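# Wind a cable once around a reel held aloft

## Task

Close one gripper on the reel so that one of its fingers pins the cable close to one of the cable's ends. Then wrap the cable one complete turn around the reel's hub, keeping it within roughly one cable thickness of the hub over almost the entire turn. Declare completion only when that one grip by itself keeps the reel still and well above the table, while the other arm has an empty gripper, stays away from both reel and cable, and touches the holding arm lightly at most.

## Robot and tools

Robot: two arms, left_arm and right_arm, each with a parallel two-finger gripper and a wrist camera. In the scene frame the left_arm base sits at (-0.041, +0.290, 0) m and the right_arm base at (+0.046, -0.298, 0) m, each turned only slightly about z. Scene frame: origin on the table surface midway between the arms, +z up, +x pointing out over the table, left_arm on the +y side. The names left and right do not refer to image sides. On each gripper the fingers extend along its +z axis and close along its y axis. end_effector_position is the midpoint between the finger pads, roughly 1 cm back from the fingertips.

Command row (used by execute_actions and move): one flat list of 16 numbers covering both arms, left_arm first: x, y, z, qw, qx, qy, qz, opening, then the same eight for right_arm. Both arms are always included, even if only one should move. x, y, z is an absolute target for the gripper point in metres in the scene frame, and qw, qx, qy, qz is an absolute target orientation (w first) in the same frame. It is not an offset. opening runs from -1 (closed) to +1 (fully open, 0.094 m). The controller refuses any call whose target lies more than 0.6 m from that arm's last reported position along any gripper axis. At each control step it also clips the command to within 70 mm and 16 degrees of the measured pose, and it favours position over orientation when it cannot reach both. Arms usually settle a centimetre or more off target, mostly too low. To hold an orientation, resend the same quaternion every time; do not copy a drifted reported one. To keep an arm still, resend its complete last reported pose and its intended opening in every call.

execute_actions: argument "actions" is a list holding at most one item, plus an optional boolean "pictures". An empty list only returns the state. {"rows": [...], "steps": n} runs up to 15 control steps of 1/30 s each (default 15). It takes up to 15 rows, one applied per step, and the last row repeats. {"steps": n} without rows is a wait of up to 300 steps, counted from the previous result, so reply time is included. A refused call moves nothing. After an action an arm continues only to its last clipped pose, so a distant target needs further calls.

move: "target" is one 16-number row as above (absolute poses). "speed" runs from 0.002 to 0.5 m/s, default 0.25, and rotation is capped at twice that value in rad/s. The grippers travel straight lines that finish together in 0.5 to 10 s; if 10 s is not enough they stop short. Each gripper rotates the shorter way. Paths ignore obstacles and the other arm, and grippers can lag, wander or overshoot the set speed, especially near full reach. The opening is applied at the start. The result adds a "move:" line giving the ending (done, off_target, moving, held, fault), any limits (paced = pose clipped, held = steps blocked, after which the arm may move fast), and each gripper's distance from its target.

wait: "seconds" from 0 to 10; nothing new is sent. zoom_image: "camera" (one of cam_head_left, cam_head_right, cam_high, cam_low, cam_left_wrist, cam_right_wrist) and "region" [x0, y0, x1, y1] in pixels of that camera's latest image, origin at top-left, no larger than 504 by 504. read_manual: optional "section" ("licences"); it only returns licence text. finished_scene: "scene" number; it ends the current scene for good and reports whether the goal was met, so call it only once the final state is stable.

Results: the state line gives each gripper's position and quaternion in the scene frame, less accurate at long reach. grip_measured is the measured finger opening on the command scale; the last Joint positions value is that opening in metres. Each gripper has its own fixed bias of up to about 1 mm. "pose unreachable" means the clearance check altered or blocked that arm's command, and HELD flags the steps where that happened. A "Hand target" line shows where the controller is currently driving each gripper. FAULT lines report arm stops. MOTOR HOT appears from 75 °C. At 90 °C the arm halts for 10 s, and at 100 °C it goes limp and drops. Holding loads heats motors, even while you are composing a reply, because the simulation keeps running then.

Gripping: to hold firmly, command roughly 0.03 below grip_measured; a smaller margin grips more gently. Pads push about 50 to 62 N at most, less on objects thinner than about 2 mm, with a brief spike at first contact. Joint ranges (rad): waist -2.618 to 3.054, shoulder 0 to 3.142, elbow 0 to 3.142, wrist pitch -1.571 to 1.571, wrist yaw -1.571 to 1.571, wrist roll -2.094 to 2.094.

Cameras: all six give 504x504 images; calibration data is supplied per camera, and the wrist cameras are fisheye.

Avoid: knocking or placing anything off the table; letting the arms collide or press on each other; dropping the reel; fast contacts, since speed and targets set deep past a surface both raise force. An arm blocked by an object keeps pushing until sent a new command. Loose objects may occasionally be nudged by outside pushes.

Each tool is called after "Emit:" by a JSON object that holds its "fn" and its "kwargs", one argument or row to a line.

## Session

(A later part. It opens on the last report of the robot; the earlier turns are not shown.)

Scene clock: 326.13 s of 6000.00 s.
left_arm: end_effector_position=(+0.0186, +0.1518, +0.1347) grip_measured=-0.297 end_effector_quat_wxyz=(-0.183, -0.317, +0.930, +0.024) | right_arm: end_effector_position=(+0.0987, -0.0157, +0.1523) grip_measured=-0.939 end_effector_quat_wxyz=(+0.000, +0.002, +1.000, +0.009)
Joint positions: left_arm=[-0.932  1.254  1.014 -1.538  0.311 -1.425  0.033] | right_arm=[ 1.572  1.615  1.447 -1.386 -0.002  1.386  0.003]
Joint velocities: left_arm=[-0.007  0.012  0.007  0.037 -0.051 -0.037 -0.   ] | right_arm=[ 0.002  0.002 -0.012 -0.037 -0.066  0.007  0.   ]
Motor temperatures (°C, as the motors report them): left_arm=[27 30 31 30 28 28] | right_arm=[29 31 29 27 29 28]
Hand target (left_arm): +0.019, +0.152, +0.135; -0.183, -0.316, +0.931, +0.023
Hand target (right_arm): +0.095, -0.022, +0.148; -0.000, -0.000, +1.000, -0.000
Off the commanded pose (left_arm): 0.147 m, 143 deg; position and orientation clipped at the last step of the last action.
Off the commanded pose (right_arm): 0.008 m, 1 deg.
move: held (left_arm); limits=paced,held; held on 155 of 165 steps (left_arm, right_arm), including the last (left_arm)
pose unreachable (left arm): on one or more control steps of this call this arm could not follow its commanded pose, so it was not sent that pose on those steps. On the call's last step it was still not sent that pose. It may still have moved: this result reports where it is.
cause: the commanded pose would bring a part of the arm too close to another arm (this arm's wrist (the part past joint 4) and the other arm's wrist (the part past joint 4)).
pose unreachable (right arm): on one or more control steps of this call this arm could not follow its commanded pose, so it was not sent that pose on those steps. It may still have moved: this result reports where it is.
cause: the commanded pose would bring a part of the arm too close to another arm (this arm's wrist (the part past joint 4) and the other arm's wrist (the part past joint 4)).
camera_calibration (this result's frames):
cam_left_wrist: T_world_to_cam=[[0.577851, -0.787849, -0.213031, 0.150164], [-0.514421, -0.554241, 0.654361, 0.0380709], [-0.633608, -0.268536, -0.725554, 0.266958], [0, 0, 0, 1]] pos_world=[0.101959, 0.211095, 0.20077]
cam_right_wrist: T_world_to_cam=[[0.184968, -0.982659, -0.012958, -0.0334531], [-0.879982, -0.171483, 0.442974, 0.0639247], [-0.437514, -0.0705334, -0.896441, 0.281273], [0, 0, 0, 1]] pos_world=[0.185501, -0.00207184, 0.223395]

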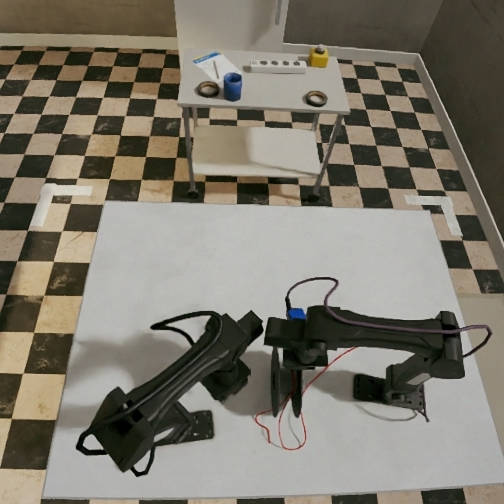

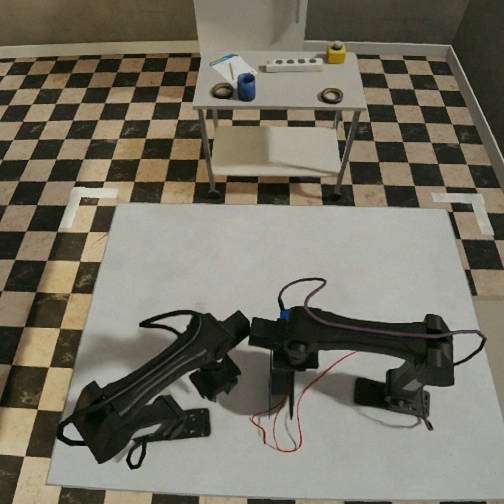

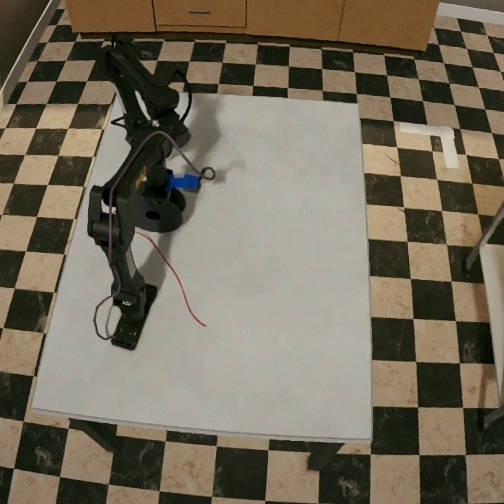

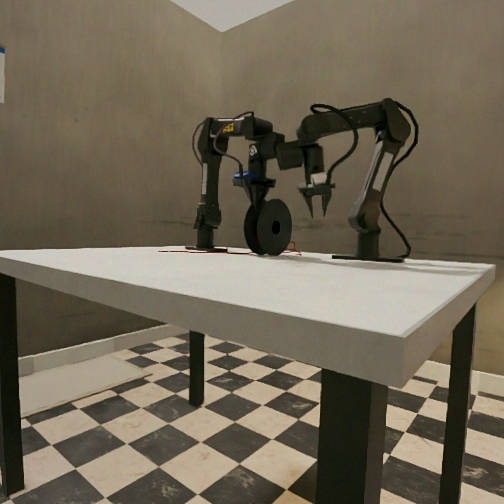

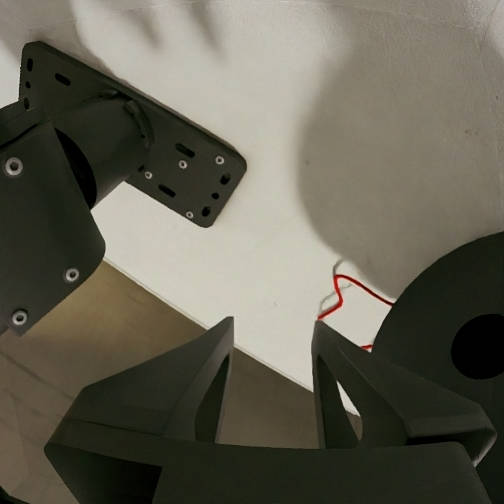

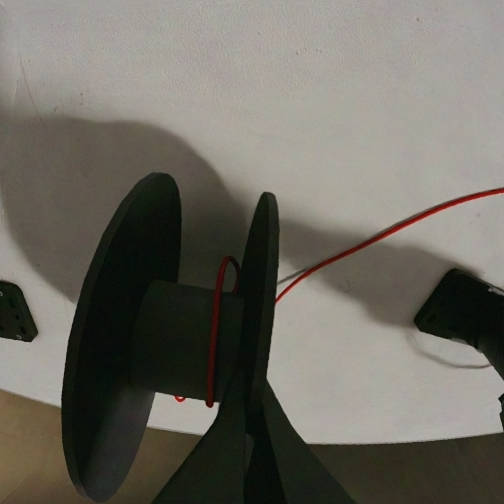

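Emit:
{"fn": "move", "kwargs": {
  "target": [0.1,0.3,0.17,0,0,1,0,-0.4,0.097,-0.018,0.15,0,0,1,0,-0.97],
  "speed": 0.4
}}

Emit:
{"fn": "move", "kwargs": {
  "target": [0.1,0.3,0.17,0,0.8,0.6,0,-0.4,0.097,-0.018,0.15,0,0,1,0,-0.97],
  "speed": 0.5
}}

Emit:
{"fn": "move", "kwargs": {
  "target": [-0.055,0.075,0.07,0.242,0.664,0.664,-0.242,-0.4,0.097,-0.018,0.15,0,0,1,0,-0.97]
}}

Scene clock: 333.87 s of 6000.00 s.
left_arm: end_effector_position=(+0.0993, +0.2988, +0.1626) grip_measured=-0.397 end_effector_quat_wxyz=(+0.002, +0.002, +1.000, -0.000) | right_arm: end_effector_position=(+0.0987, -0.0157, +0.1523) grip_measured=-0.939 end_effector_quat_wxyz=(+0.000, +0.002, +1.000, +0.009)
Joint positions: left_arm=[-0.073  1.076  1.076 -1.568  0.     0.06   0.028] | right_arm=[ 1.572  1.615  1.447 -1.386 -0.002  1.386  0.003]
Joint velocities: left_arm=[-0.002 -0.002 -0.002 -0.081  0.037 -0.022 -0.001] | right_arm=[ 0.002  0.002 -0.007  0.007  0.007  0.022 -0.   ]
Motor temperatures (°C, as the motors report them): left_arm=[27 30 31 30 28 28] | right_arm=[29 31 29 27 29 28]
Hand target (left_arm): +0.104, +0.299, +0.169; +0.008, +0.001, +1.000, -0.003
Hand target (right_arm): +0.097, -0.018, +0.150; -0.000, -0.000, +1.000, +0.000
Off the commanded pose (left_arm): 0.008 m, 0 deg.
Off the commanded pose (right_arm): 0.004 m, 1 deg.
joint sent to its limit (left arm) — the command would take joint 4 (wrist pitch) past its lower limit, so that joint was sent only as far as its limit.
move: done; limits=held; held on 5 of 54 steps (right_arm)
pose unreachable (right arm): on one or more control steps of this call this arm could not follow its commanded pose, so it was not sent that pose on those steps. It may still have moved: this result reports where it is.
cause: the commanded pose would bring a part of the arm too close to another arm (this arm's wrist (the part past joint 4) and the other arm's wrist (the part past joint 4)).
camera_calibration (this result's frames):
cam_left_wrist: T_world_to_cam=[[0.0181998, -0.998605, -0.0495643, 0.317281], [-0.922795, -0.0358584, 0.383618, 0.0724734], [-0.38486, 0.0387559, -0.922161, 0.293229], [0, 0, 0, 1]] pos_world=[0.173956, 0.308073, 0.258328]
cam_right_wrist: T_world_to_cam=[[0.184968, -0.982659, -0.012958, -0.0334531], [-0.879982, -0.171483, 0.442974, 0.0639247], [-0.437514, -0.0705334, -0.896441, 0.281273], [0, 0, 0, 1]] pos_world=[0.185501, -0.00207184, 0.223395]

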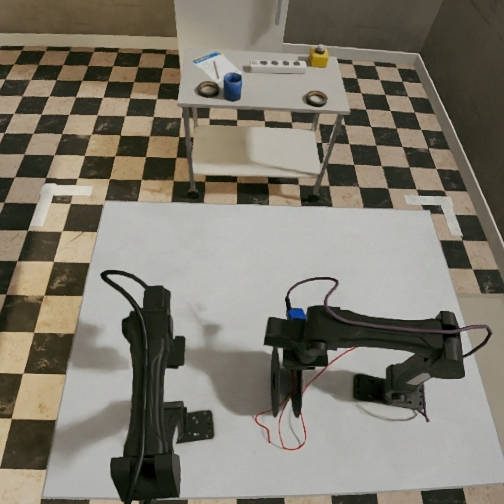

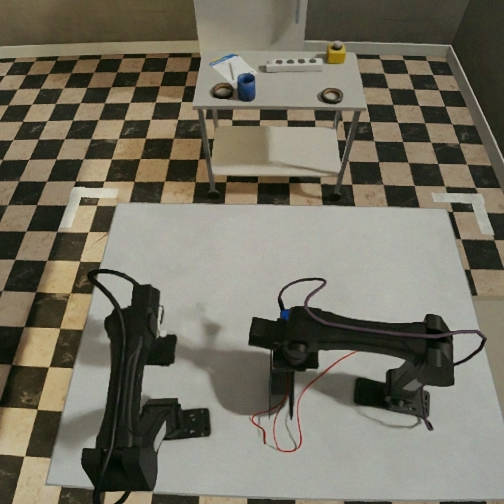

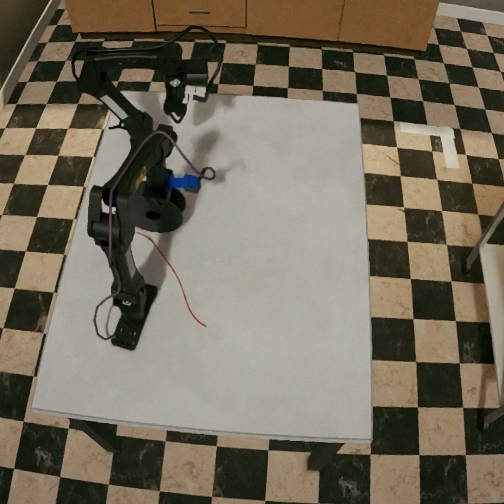

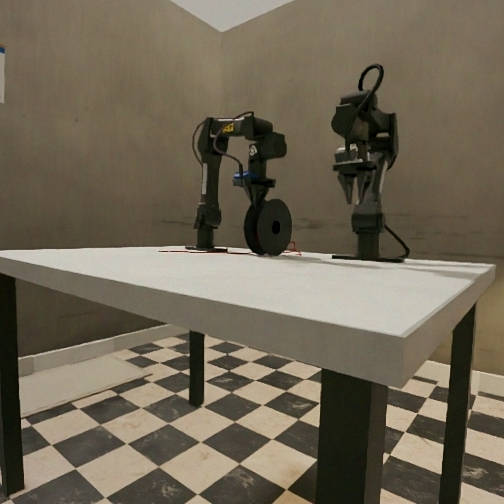

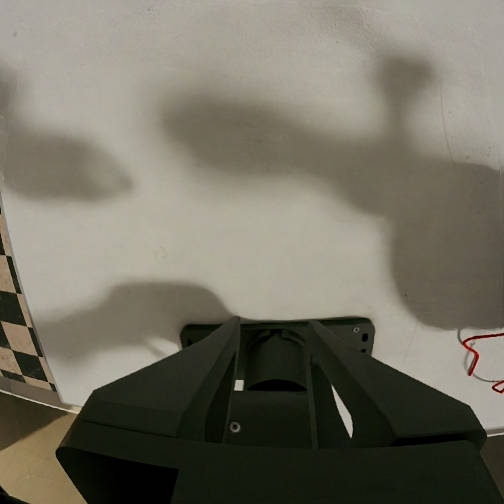

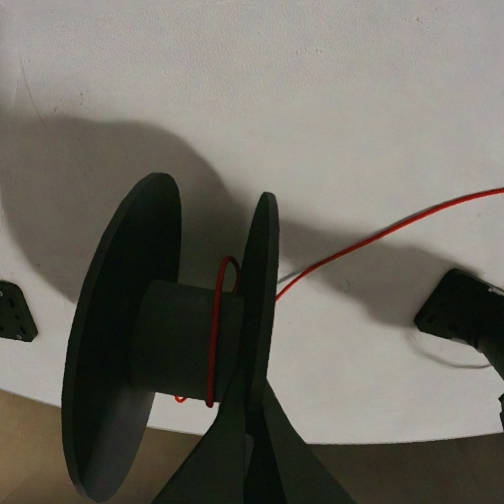

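Scene clock: 336.50 s of 6000.00 s.
left_arm: end_effector_position=(+0.0992, +0.3002, +0.1626) grip_measured=-0.397 end_effector_quat_wxyz=(-0.004, +0.801, +0.598, +0.004) | right_arm: end_effector_position=(+0.0987, -0.0157, +0.1523) grip_measured=-0.939 end_effector_quat_wxyz=(+0.000, +0.002, +1.000, +0.009)
Joint positions: left_arm=[-0.077  1.076  1.076 -1.568 -0.011  1.912  0.028] | right_arm=[ 1.572  1.615  1.447 -1.386 -0.002  1.386  0.003]
Joint velocities: left_arm=[-0.022 -0.007 -0.007  0.051  0.081  0.037  0.   ] | right_arm=[ 0.002  0.012 -0.012  0.037  0.007  0.11   0.001]
Motor temperatures (°C, as the motors report them): left_arm=[27 30 31 30 28 28] | right_arm=[29 31 29 27 29 28]
Hand target (left_arm): +0.100, +0.300, +0.169; +0.007, +0.800, +0.600, +0.011
Hand target (right_arm): +0.097, -0.018, +0.150; -0.000, -0.000, +1.000, +0.000
Off the commanded pose (left_arm): 0.007 m, 1 deg.
Off the commanded pose (right_arm): 0.004 m, 1 deg.
joint sent to its limit (left arm) — the command would take joint 4 (wrist pitch) past its lower limit, so that joint was sent only as far as its limit.
move: done
camera_calibration (this result's frames):
cam_left_wrist: T_world_to_cam=[[-0.963336, 0.263688, -0.0495186, 0.0370948], [0.223282, 0.890265, 0.396955, -0.321409], [0.148757, 0.371345, -0.916501, 0.139467], [0, 0, 0, 1]] pos_world=[0.0867529, 0.224567, 0.257243]
cam_right_wrist: T_world_to_cam=[[0.184968, -0.982659, -0.012958, -0.0334531], [-0.879982, -0.171483, 0.442974, 0.0639247], [-0.437514, -0.0705334, -0.896441, 0.281273], [0, 0, 0, 1]] pos_world=[0.185501, -0.00207184, 0.223395]

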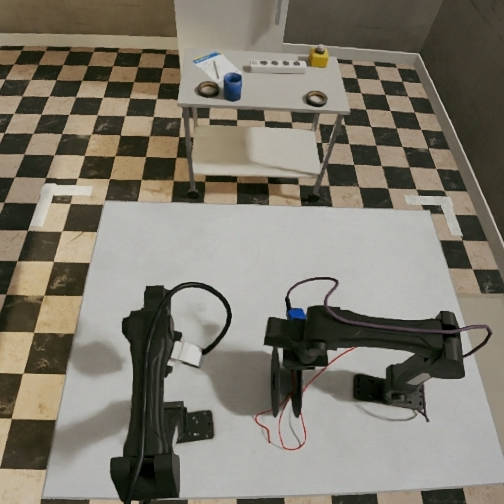

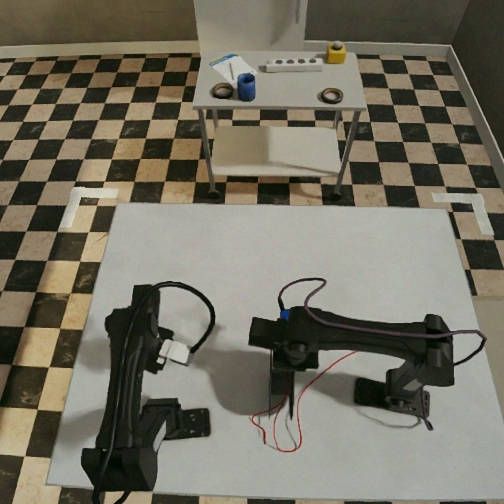

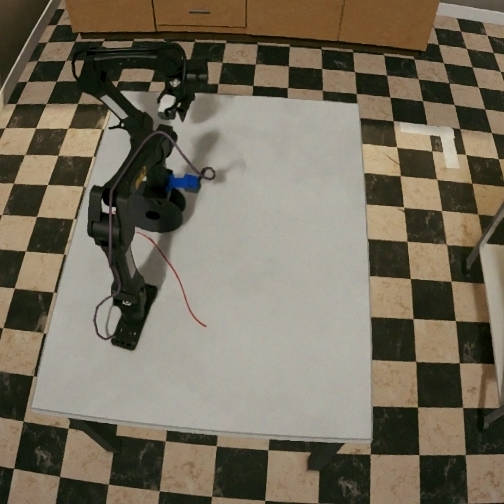

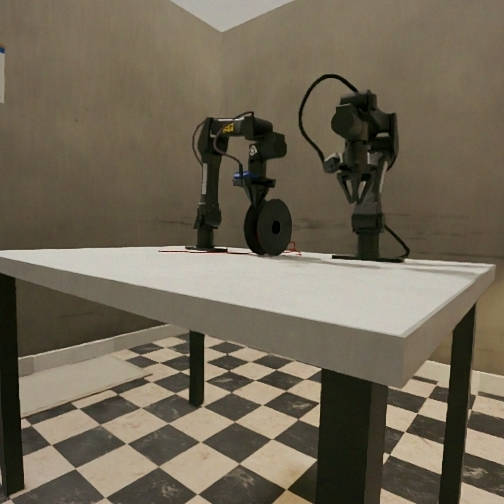

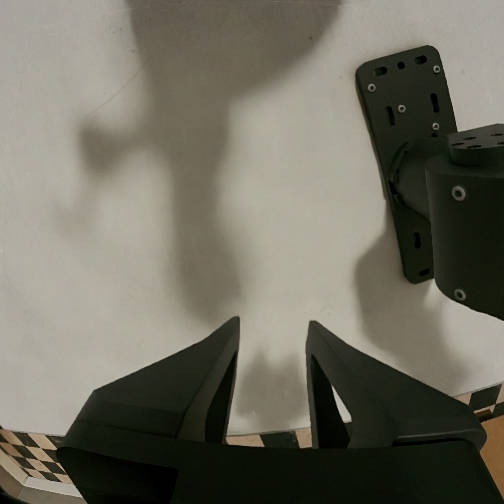

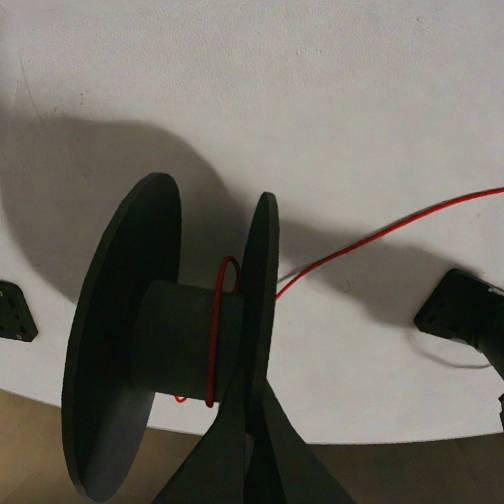

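Scene clock: 339.13 s of 6000.00 s.
left_arm: end_effector_position=(-0.0618, +0.0810, +0.0712) grip_measured=-0.397 end_effector_quat_wxyz=(+0.231, +0.668, +0.664, -0.242) | right_arm: end_effector_position=(+0.0987, -0.0157, +0.1523) grip_measured=-0.939 end_effector_quat_wxyz=(+0.000, +0.002, +1.000, +0.009)
Joint positions: left_arm=[-1.898  0.599  0.346 -0.641 -0.107 -0.153  0.028] | right_arm=[ 1.572  1.615  1.447 -1.386 -0.002  1.386  0.003]
Joint velocities: left_arm=[-0.007  0.007  0.012  0.007  0.037 -0.037 -0.   ] | right_arm=[-0.002 -0.007 -0.007 -0.037 -0.007 -0.051  0.001]
Motor temperatures (°C, as the motors report them): left_arm=[27 30 31 30 28 28] | right_arm=[29 31 29 27 29 28]
Hand target (left_arm): -0.063, +0.079, +0.070; +0.233, +0.668, +0.664, -0.241
Hand target (right_arm): +0.097, -0.018, +0.150; -0.000, -0.000, +1.000, +0.000
Off the commanded pose (left_arm): 0.009 m, 1 deg.
Off the commanded pose (right_arm): 0.004 m, 1 deg.
move: done
camera_calibration (this result's frames):
cam_left_wrist: T_world_to_cam=[[-0.999211, -0.0379021, -0.0118848, -0.0451912], [-0.0330336, 0.959059, -0.281272, -0.0271491], [0.0220591, -0.280657, -0.959555, 0.209068], [0, 0, 0, 1]] pos_world=[-0.0506642, 0.0830011, 0.192439]
cam_right_wrist: T_world_to_cam=[[0.184968, -0.982659, -0.012958, -0.0334531], [-0.879982, -0.171483, 0.442974, 0.0639247], [-0.437514, -0.0705334, -0.896441, 0.281273], [0, 0, 0, 1]] pos_world=[0.185501, -0.00207184, 0.223395]

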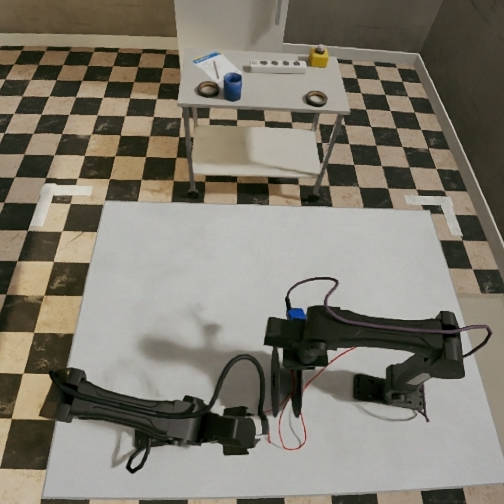

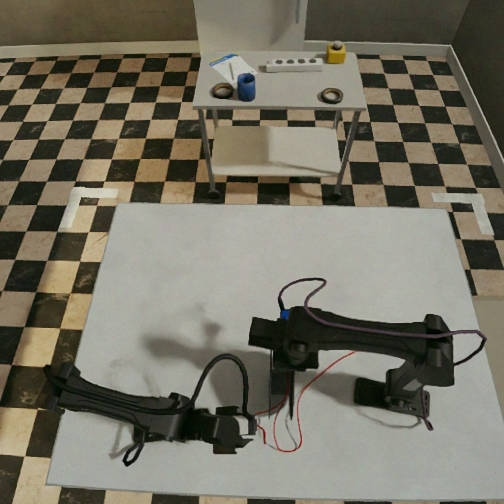

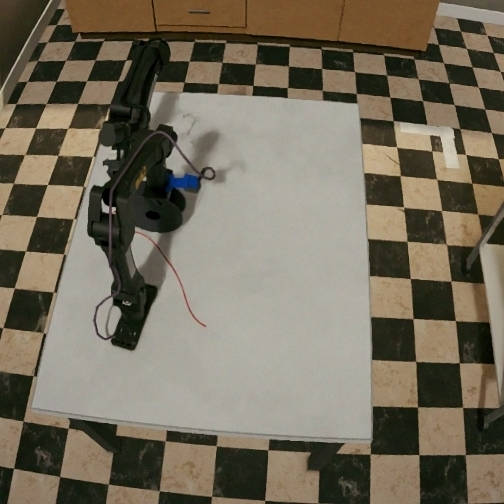

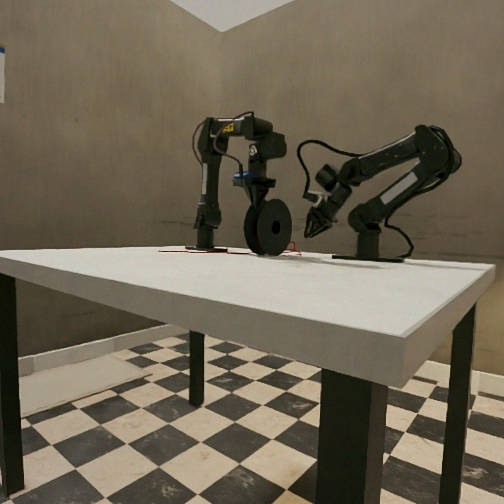

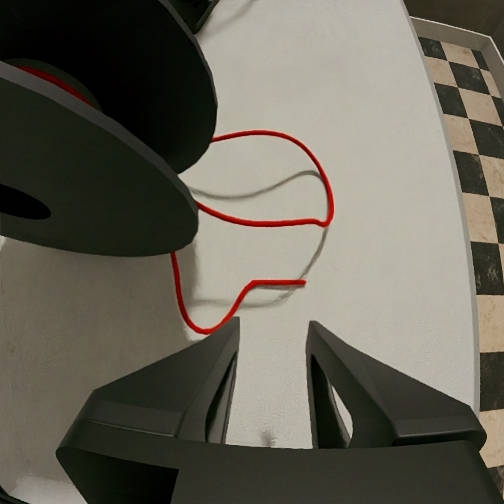

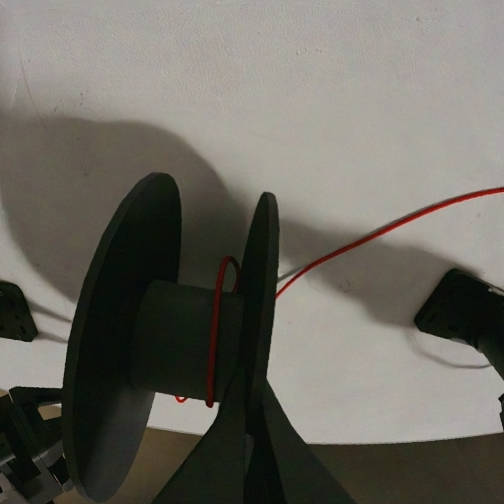

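Emit:
{"fn": "move", "kwargs": {
  "target": [-0.062,0.055,0.05,0.216,0.976,0,0,-0.45,0.097,-0.018,0.15,0,0,1,0,-0.97],
  "speed": 0.4
}}

Emit:
{"fn": "move", "kwargs": {
  "target": [-0.062,0.048,0.012,0.216,0.976,0,0,-0.45,0.097,-0.018,0.15,0,0,1,0,-0.97],
  "speed": 0.06
}}

Scene clock: 345.60 s of 6000.00 s.
left_arm: end_effector_position=(-0.0601, +0.0646, +0.0407) grip_measured=-0.447 end_effector_quat_wxyz=(+0.205, +0.979, +0.007, +0.001) | right_arm: end_effector_position=(+0.0987, -0.0157, +0.1523) grip_measured=-0.939 end_effector_quat_wxyz=(+0.000, +0.002, +1.000, +0.009)
Joint positions: left_arm=[-1.837  1.046  0.489 -0.606 -0.058  1.432  0.026] | right_arm=[ 1.572  1.615  1.447 -1.386 -0.002  1.386  0.003]
Joint velocities: left_arm=[ 0.002 -0.002 -0.012 -0.007 -0.007 -0.007  0.001] | right_arm=[-0.012  0.002 -0.017 -0.037  0.037 -0.051 -0.   ]
Motor temperatures (°C, as the motors report them): left_arm=[27 30 32 31 28 28] | right_arm=[29 31 29 27 29 28]
Hand target (left_arm): -0.062, +0.055, +0.049; +0.216, +0.976, +0.002, -0.000
Hand target (right_arm): +0.097, -0.018, +0.150; -0.000, -0.000, +1.000, +0.000
Off the commanded pose (left_arm): 0.014 m, 2 deg.
Off the commanded pose (right_arm): 0.004 m, 1 deg.
move: off_target (left_arm)
camera_calibration (this result's frames):
cam_left_wrist: T_world_to_cam=[[-0.0353189, 0.89465, -0.445369, -0.0291779], [0.919226, 0.203948, 0.336791, 0.0608609], [0.392143, -0.3975, -0.829589, 0.199633], [0, 0, 0, 1]] pos_world=[-0.13526, 0.0930457, 0.132121]
cam_right_wrist: T_world_to_cam=[[0.184968, -0.982659, -0.012958, -0.0334531], [-0.879982, -0.171483, 0.442974, 0.0639247], [-0.437514, -0.0705334, -0.896441, 0.281273], [0, 0, 0, 1]] pos_world=[0.185501, -0.00207184, 0.223395]

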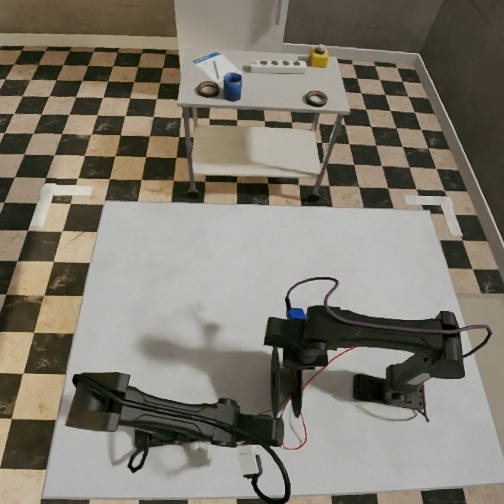

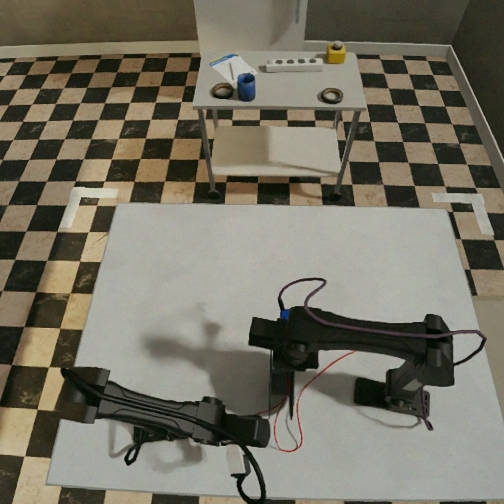

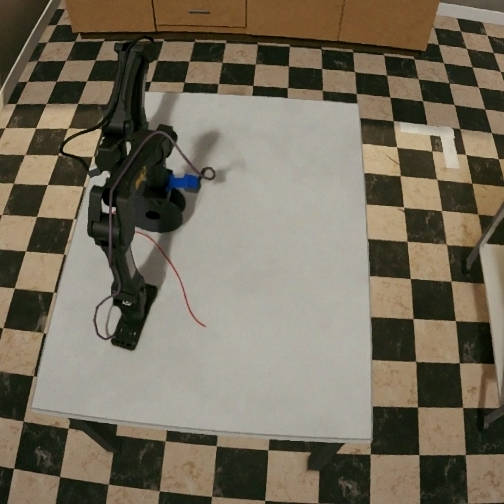

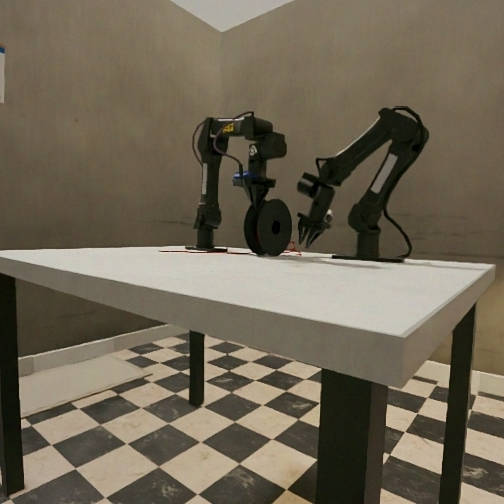

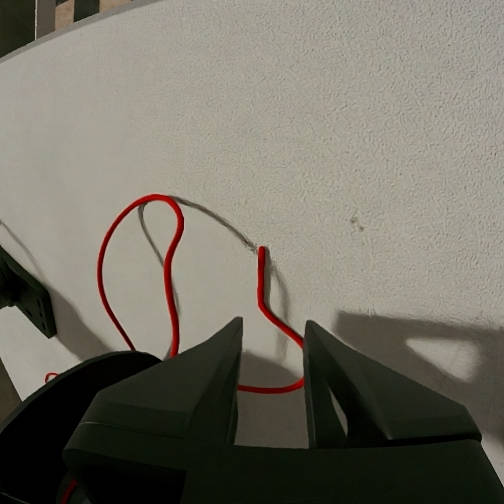

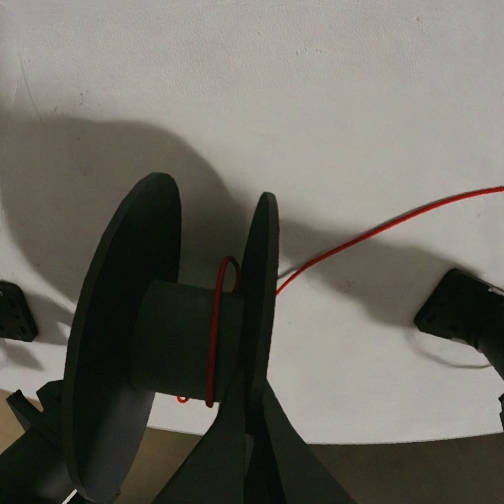

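Scene clock: 346.73 s of 6000.00 s.
left_arm: end_effector_position=(-0.0630, +0.0431, +0.0197) grip_measured=-0.447 end_effector_quat_wxyz=(+0.226, +0.974, +0.001, -0.001) | right_arm: end_effector_position=(+0.0987, -0.0157, +0.1523) grip_measured=-0.939 end_effector_quat_wxyz=(+0.000, +0.002, +1.000, +0.009)
Joint positions: left_arm=[-1.837  1.168  0.439 -0.389 -0.058  1.445  0.026] | right_arm=[ 1.572  1.615  1.447 -1.386 -0.002  1.386  0.003]
Joint velocities: left_arm=[ 0.012  0.002  0.012 -0.037  0.007  0.007  0.001] | right_arm=[-0.017 -0.002 -0.002 -0.066 -0.095 -0.066  0.   ]
Motor temperatures (°C, as the motors report them): left_arm=[27 30 32 31 28 28] | right_arm=[29 31 29 27 29 28]
Hand target (left_arm): -0.062, +0.048, +0.012; +0.216, +0.976, -0.000, -0.000
Hand target (right_arm): +0.097, -0.018, +0.150; -0.000, -0.000, +1.000, +0.000
Off the commanded pose (left_arm): 0.009 m, 1 deg.
Off the commanded pose (right_arm): 0.004 m, 1 deg.
move: done
camera_calibration (this result's frames):
cam_left_wrist: T_world_to_cam=[[-0.0251938, 0.874453, -0.484456, -0.0170717], [0.921854, 0.207789, 0.327123, 0.0752339], [0.386718, -0.438356, -0.811353, 0.175877], [0, 0, 0, 1]] pos_world=[-0.1378, 0.0763925, 0.109817]
cam_right_wrist: T_world_to_cam=[[0.184968, -0.982659, -0.012958, -0.0334531], [-0.879982, -0.171483, 0.442974, 0.0639247], [-0.437514, -0.0705334, -0.896441, 0.281273], [0, 0, 0, 1]] pos_world=[0.185501, -0.00207184, 0.223395]

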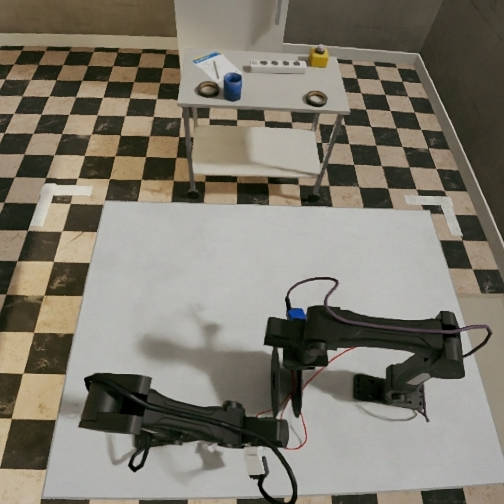

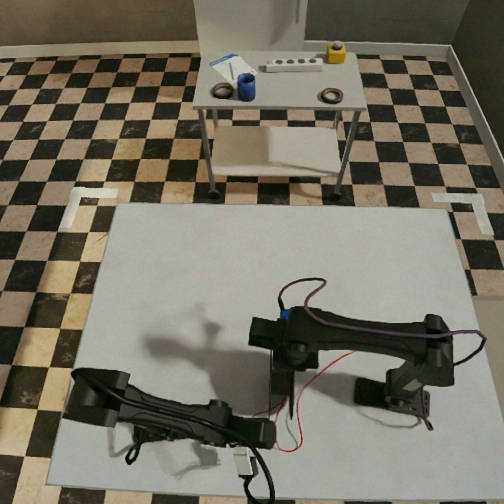

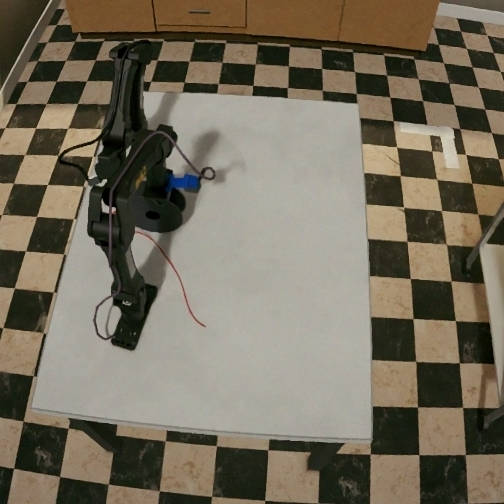

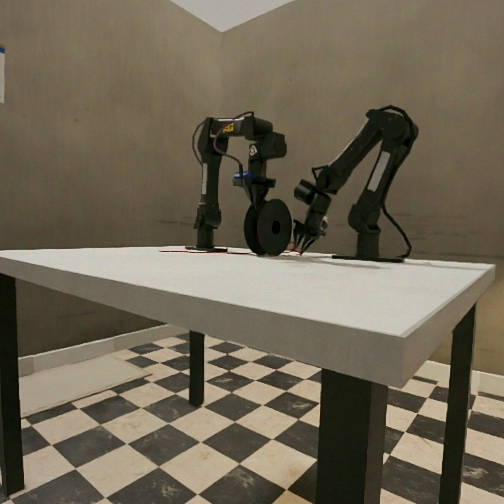

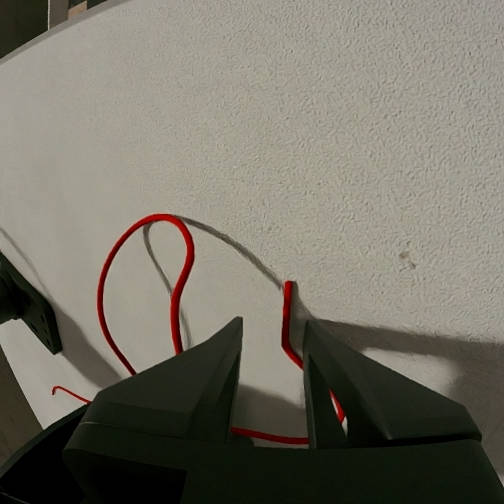

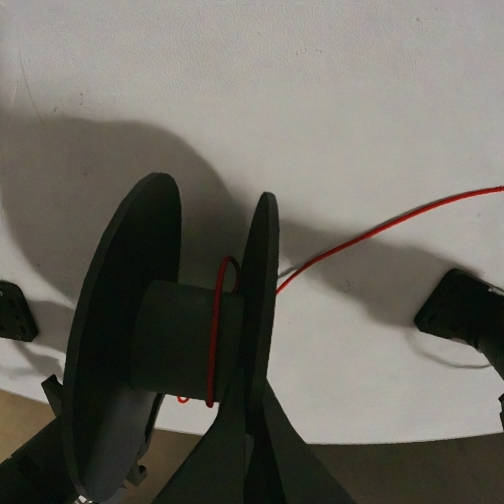

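Emit:
{"fn": "execute_actions", "kwargs": {
  "actions": [
    {"rows":[[-0.064,0.05,0.009,0.216,0.976,0,0,-0.6,0.097,-0.018,0.15,0,0,1,0,-0.97],[-0.064,0.05,0.009,0.216,0.976,0,0,-0.7,0.097,-0.018,0.15,0,0,1,0,-0.97],[-0.064,0.05,0.008,0.216,0.976,0,0,-0.8,0.097,-0.018,0.15,0,0,1,0,-0.97],[-0.064,0.05,0.008,0.216,0.976,0,0,-0.99,0.097,-0.018,0.15,0,0,1,0,-0.97]]}
  ],
  "pictures": false
}}

Emit:
{"fn": "move", "kwargs": {
  "target": [-0.05,0.025,0.13,0.3,0.954,0,0,-0.99,0.097,-0.018,0.15,0,0,1,0,-0.97],
  "speed": 0.1
}}

Scene clock: 351.80 s of 6000.00 s.
left_arm: end_effector_position=(-0.0626, +0.0462, +0.0149) grip_measured=-0.982 end_effector_quat_wxyz=(+0.224, +0.974, +0.001, -0.001) | right_arm: end_effector_position=(+0.0987, -0.0157, +0.1523) grip_measured=-0.939 end_effector_quat_wxyz=(+0.000, +0.002, +1.000, +0.009)
Joint positions: left_arm=[-1.837  1.168  0.419 -0.372 -0.058  1.445  0.001] | right_arm=[ 1.572  1.615  1.447 -1.386 -0.002  1.386  0.003]
Joint velocities: left_arm=[ 0.007 -0.002  0.002  0.022 -0.051  0.022  0.   ] | right_arm=[-0.007 -0.002  0.012  0.007 -0.051 -0.051 -0.   ]
Motor temperatures (°C, as the motors report them): left_arm=[27 30 31 31 28 28] | right_arm=[29 31 29 27 29 28]
Hand target (left_arm): -0.064, +0.050, +0.008; +0.216, +0.976, +0.000, +0.000
Hand target (right_arm): +0.097, -0.018, +0.150; -0.000, -0.000, +1.000, +0.000
Off the commanded pose (left_arm): 0.008 m, 1 deg.
Off the commanded pose (right_arm): 0.004 m, 1 deg.
Steps of this call (steps 1 to 137: nothing new was sent; steps 138 to 152: all 15 steps of this action). Readings (end_effector_position):
138: left_arm (-0.0630, +0.0428, +0.0195) | right_arm (+0.0987, -0.0157, +0.1523)
139: left_arm (-0.0630, +0.0432, +0.0188) | right_arm (+0.0987, -0.0157, +0.1523)
141: left_arm (-0.0627, +0.0452, +0.0165) | right_arm (+0.0987, -0.0157, +0.1523)
145: left_arm (-0.0624, +0.0473, +0.0144) | right_arm (+0.0987, -0.0157, +0.1523)
152: the state above

Scene clock: 353.77 s of 6000.00 s.
left_arm: end_effector_position=(-0.0510, +0.0275, +0.1154) grip_measured=-0.982 end_effector_quat_wxyz=(+0.284, +0.959, -0.003, +0.004) | right_arm: end_effector_position=(+0.0987, -0.0157, +0.1523) grip_measured=-0.939 end_effector_quat_wxyz=(+0.000, +0.002, +1.000, +0.009)
Joint positions: left_arm=[-1.775  0.993  0.689 -0.692 -0.046  1.517  0.001] | right_arm=[ 1.572  1.615  1.447 -1.386 -0.002  1.386  0.003]
Joint velocities: left_arm=[ 0.002  0.007  0.012 -0.037  0.007 -0.022  0.   ] | right_arm=[-0.002 -0.022 -0.007  0.066  0.022  0.037  0.   ]
Motor temperatures (°C, as the motors report them): left_arm=[27 30 32 31 28 28] | right_arm=[29 31 29 27 29 28]
Hand target (left_arm): -0.050, +0.025, +0.130; +0.301, +0.954, -0.001, +0.000
Hand target (right_arm): +0.097, -0.018, +0.150; -0.000, -0.000, +1.000, +0.000
Off the commanded pose (left_arm): 0.015 m, 2 deg.
Off the commanded pose (right_arm): 0.004 m, 1 deg.
move: off_target (left_arm)
camera_calibration (this result's frames):
cam_left_wrist: T_world_to_cam=[[-0.0127681, 0.809961, -0.586345, 0.0573193], [0.919545, 0.239851, 0.3113, 0.0369202], [0.392776, -0.535196, -0.747858, 0.23768], [0, 0, 0, 1]] pos_world=[-0.126573, 0.0719237, 0.199866]
cam_right_wrist: T_world_to_cam=[[0.184968, -0.982659, -0.012958, -0.0334531], [-0.879982, -0.171483, 0.442974, 0.0639247], [-0.437514, -0.0705334, -0.896441, 0.281273], [0, 0, 0, 1]] pos_world=[0.185501, -0.00207184, 0.223395]

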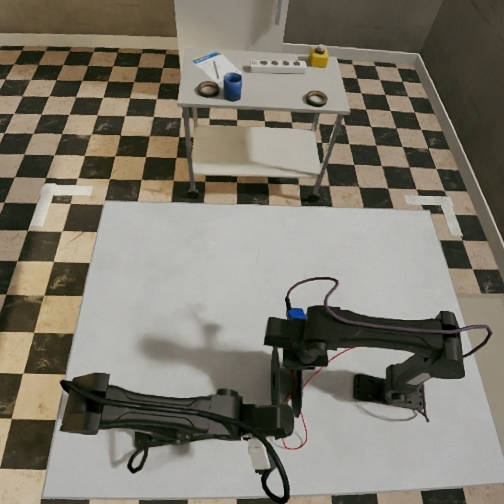

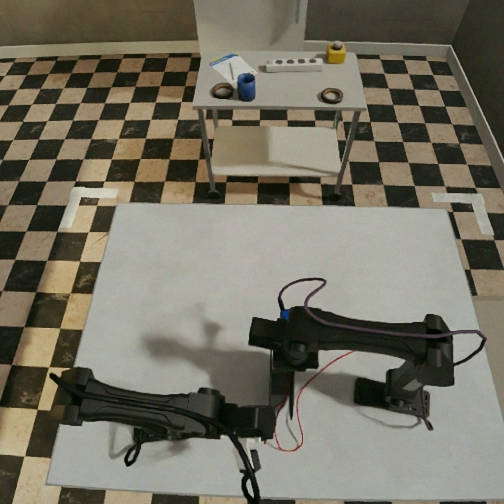

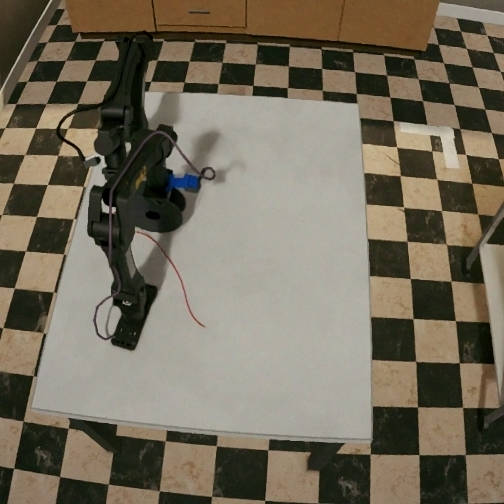

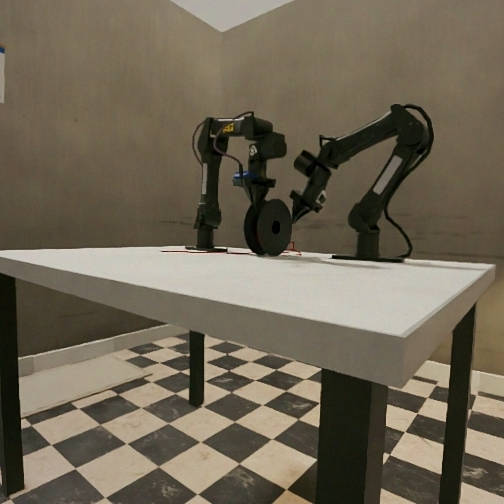

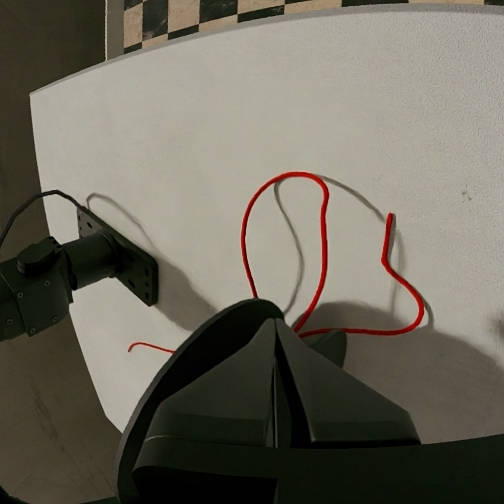

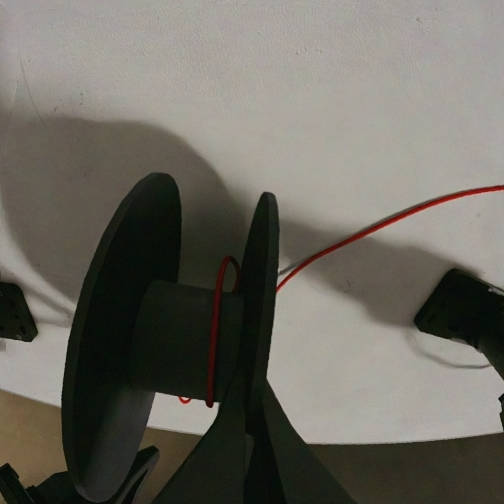

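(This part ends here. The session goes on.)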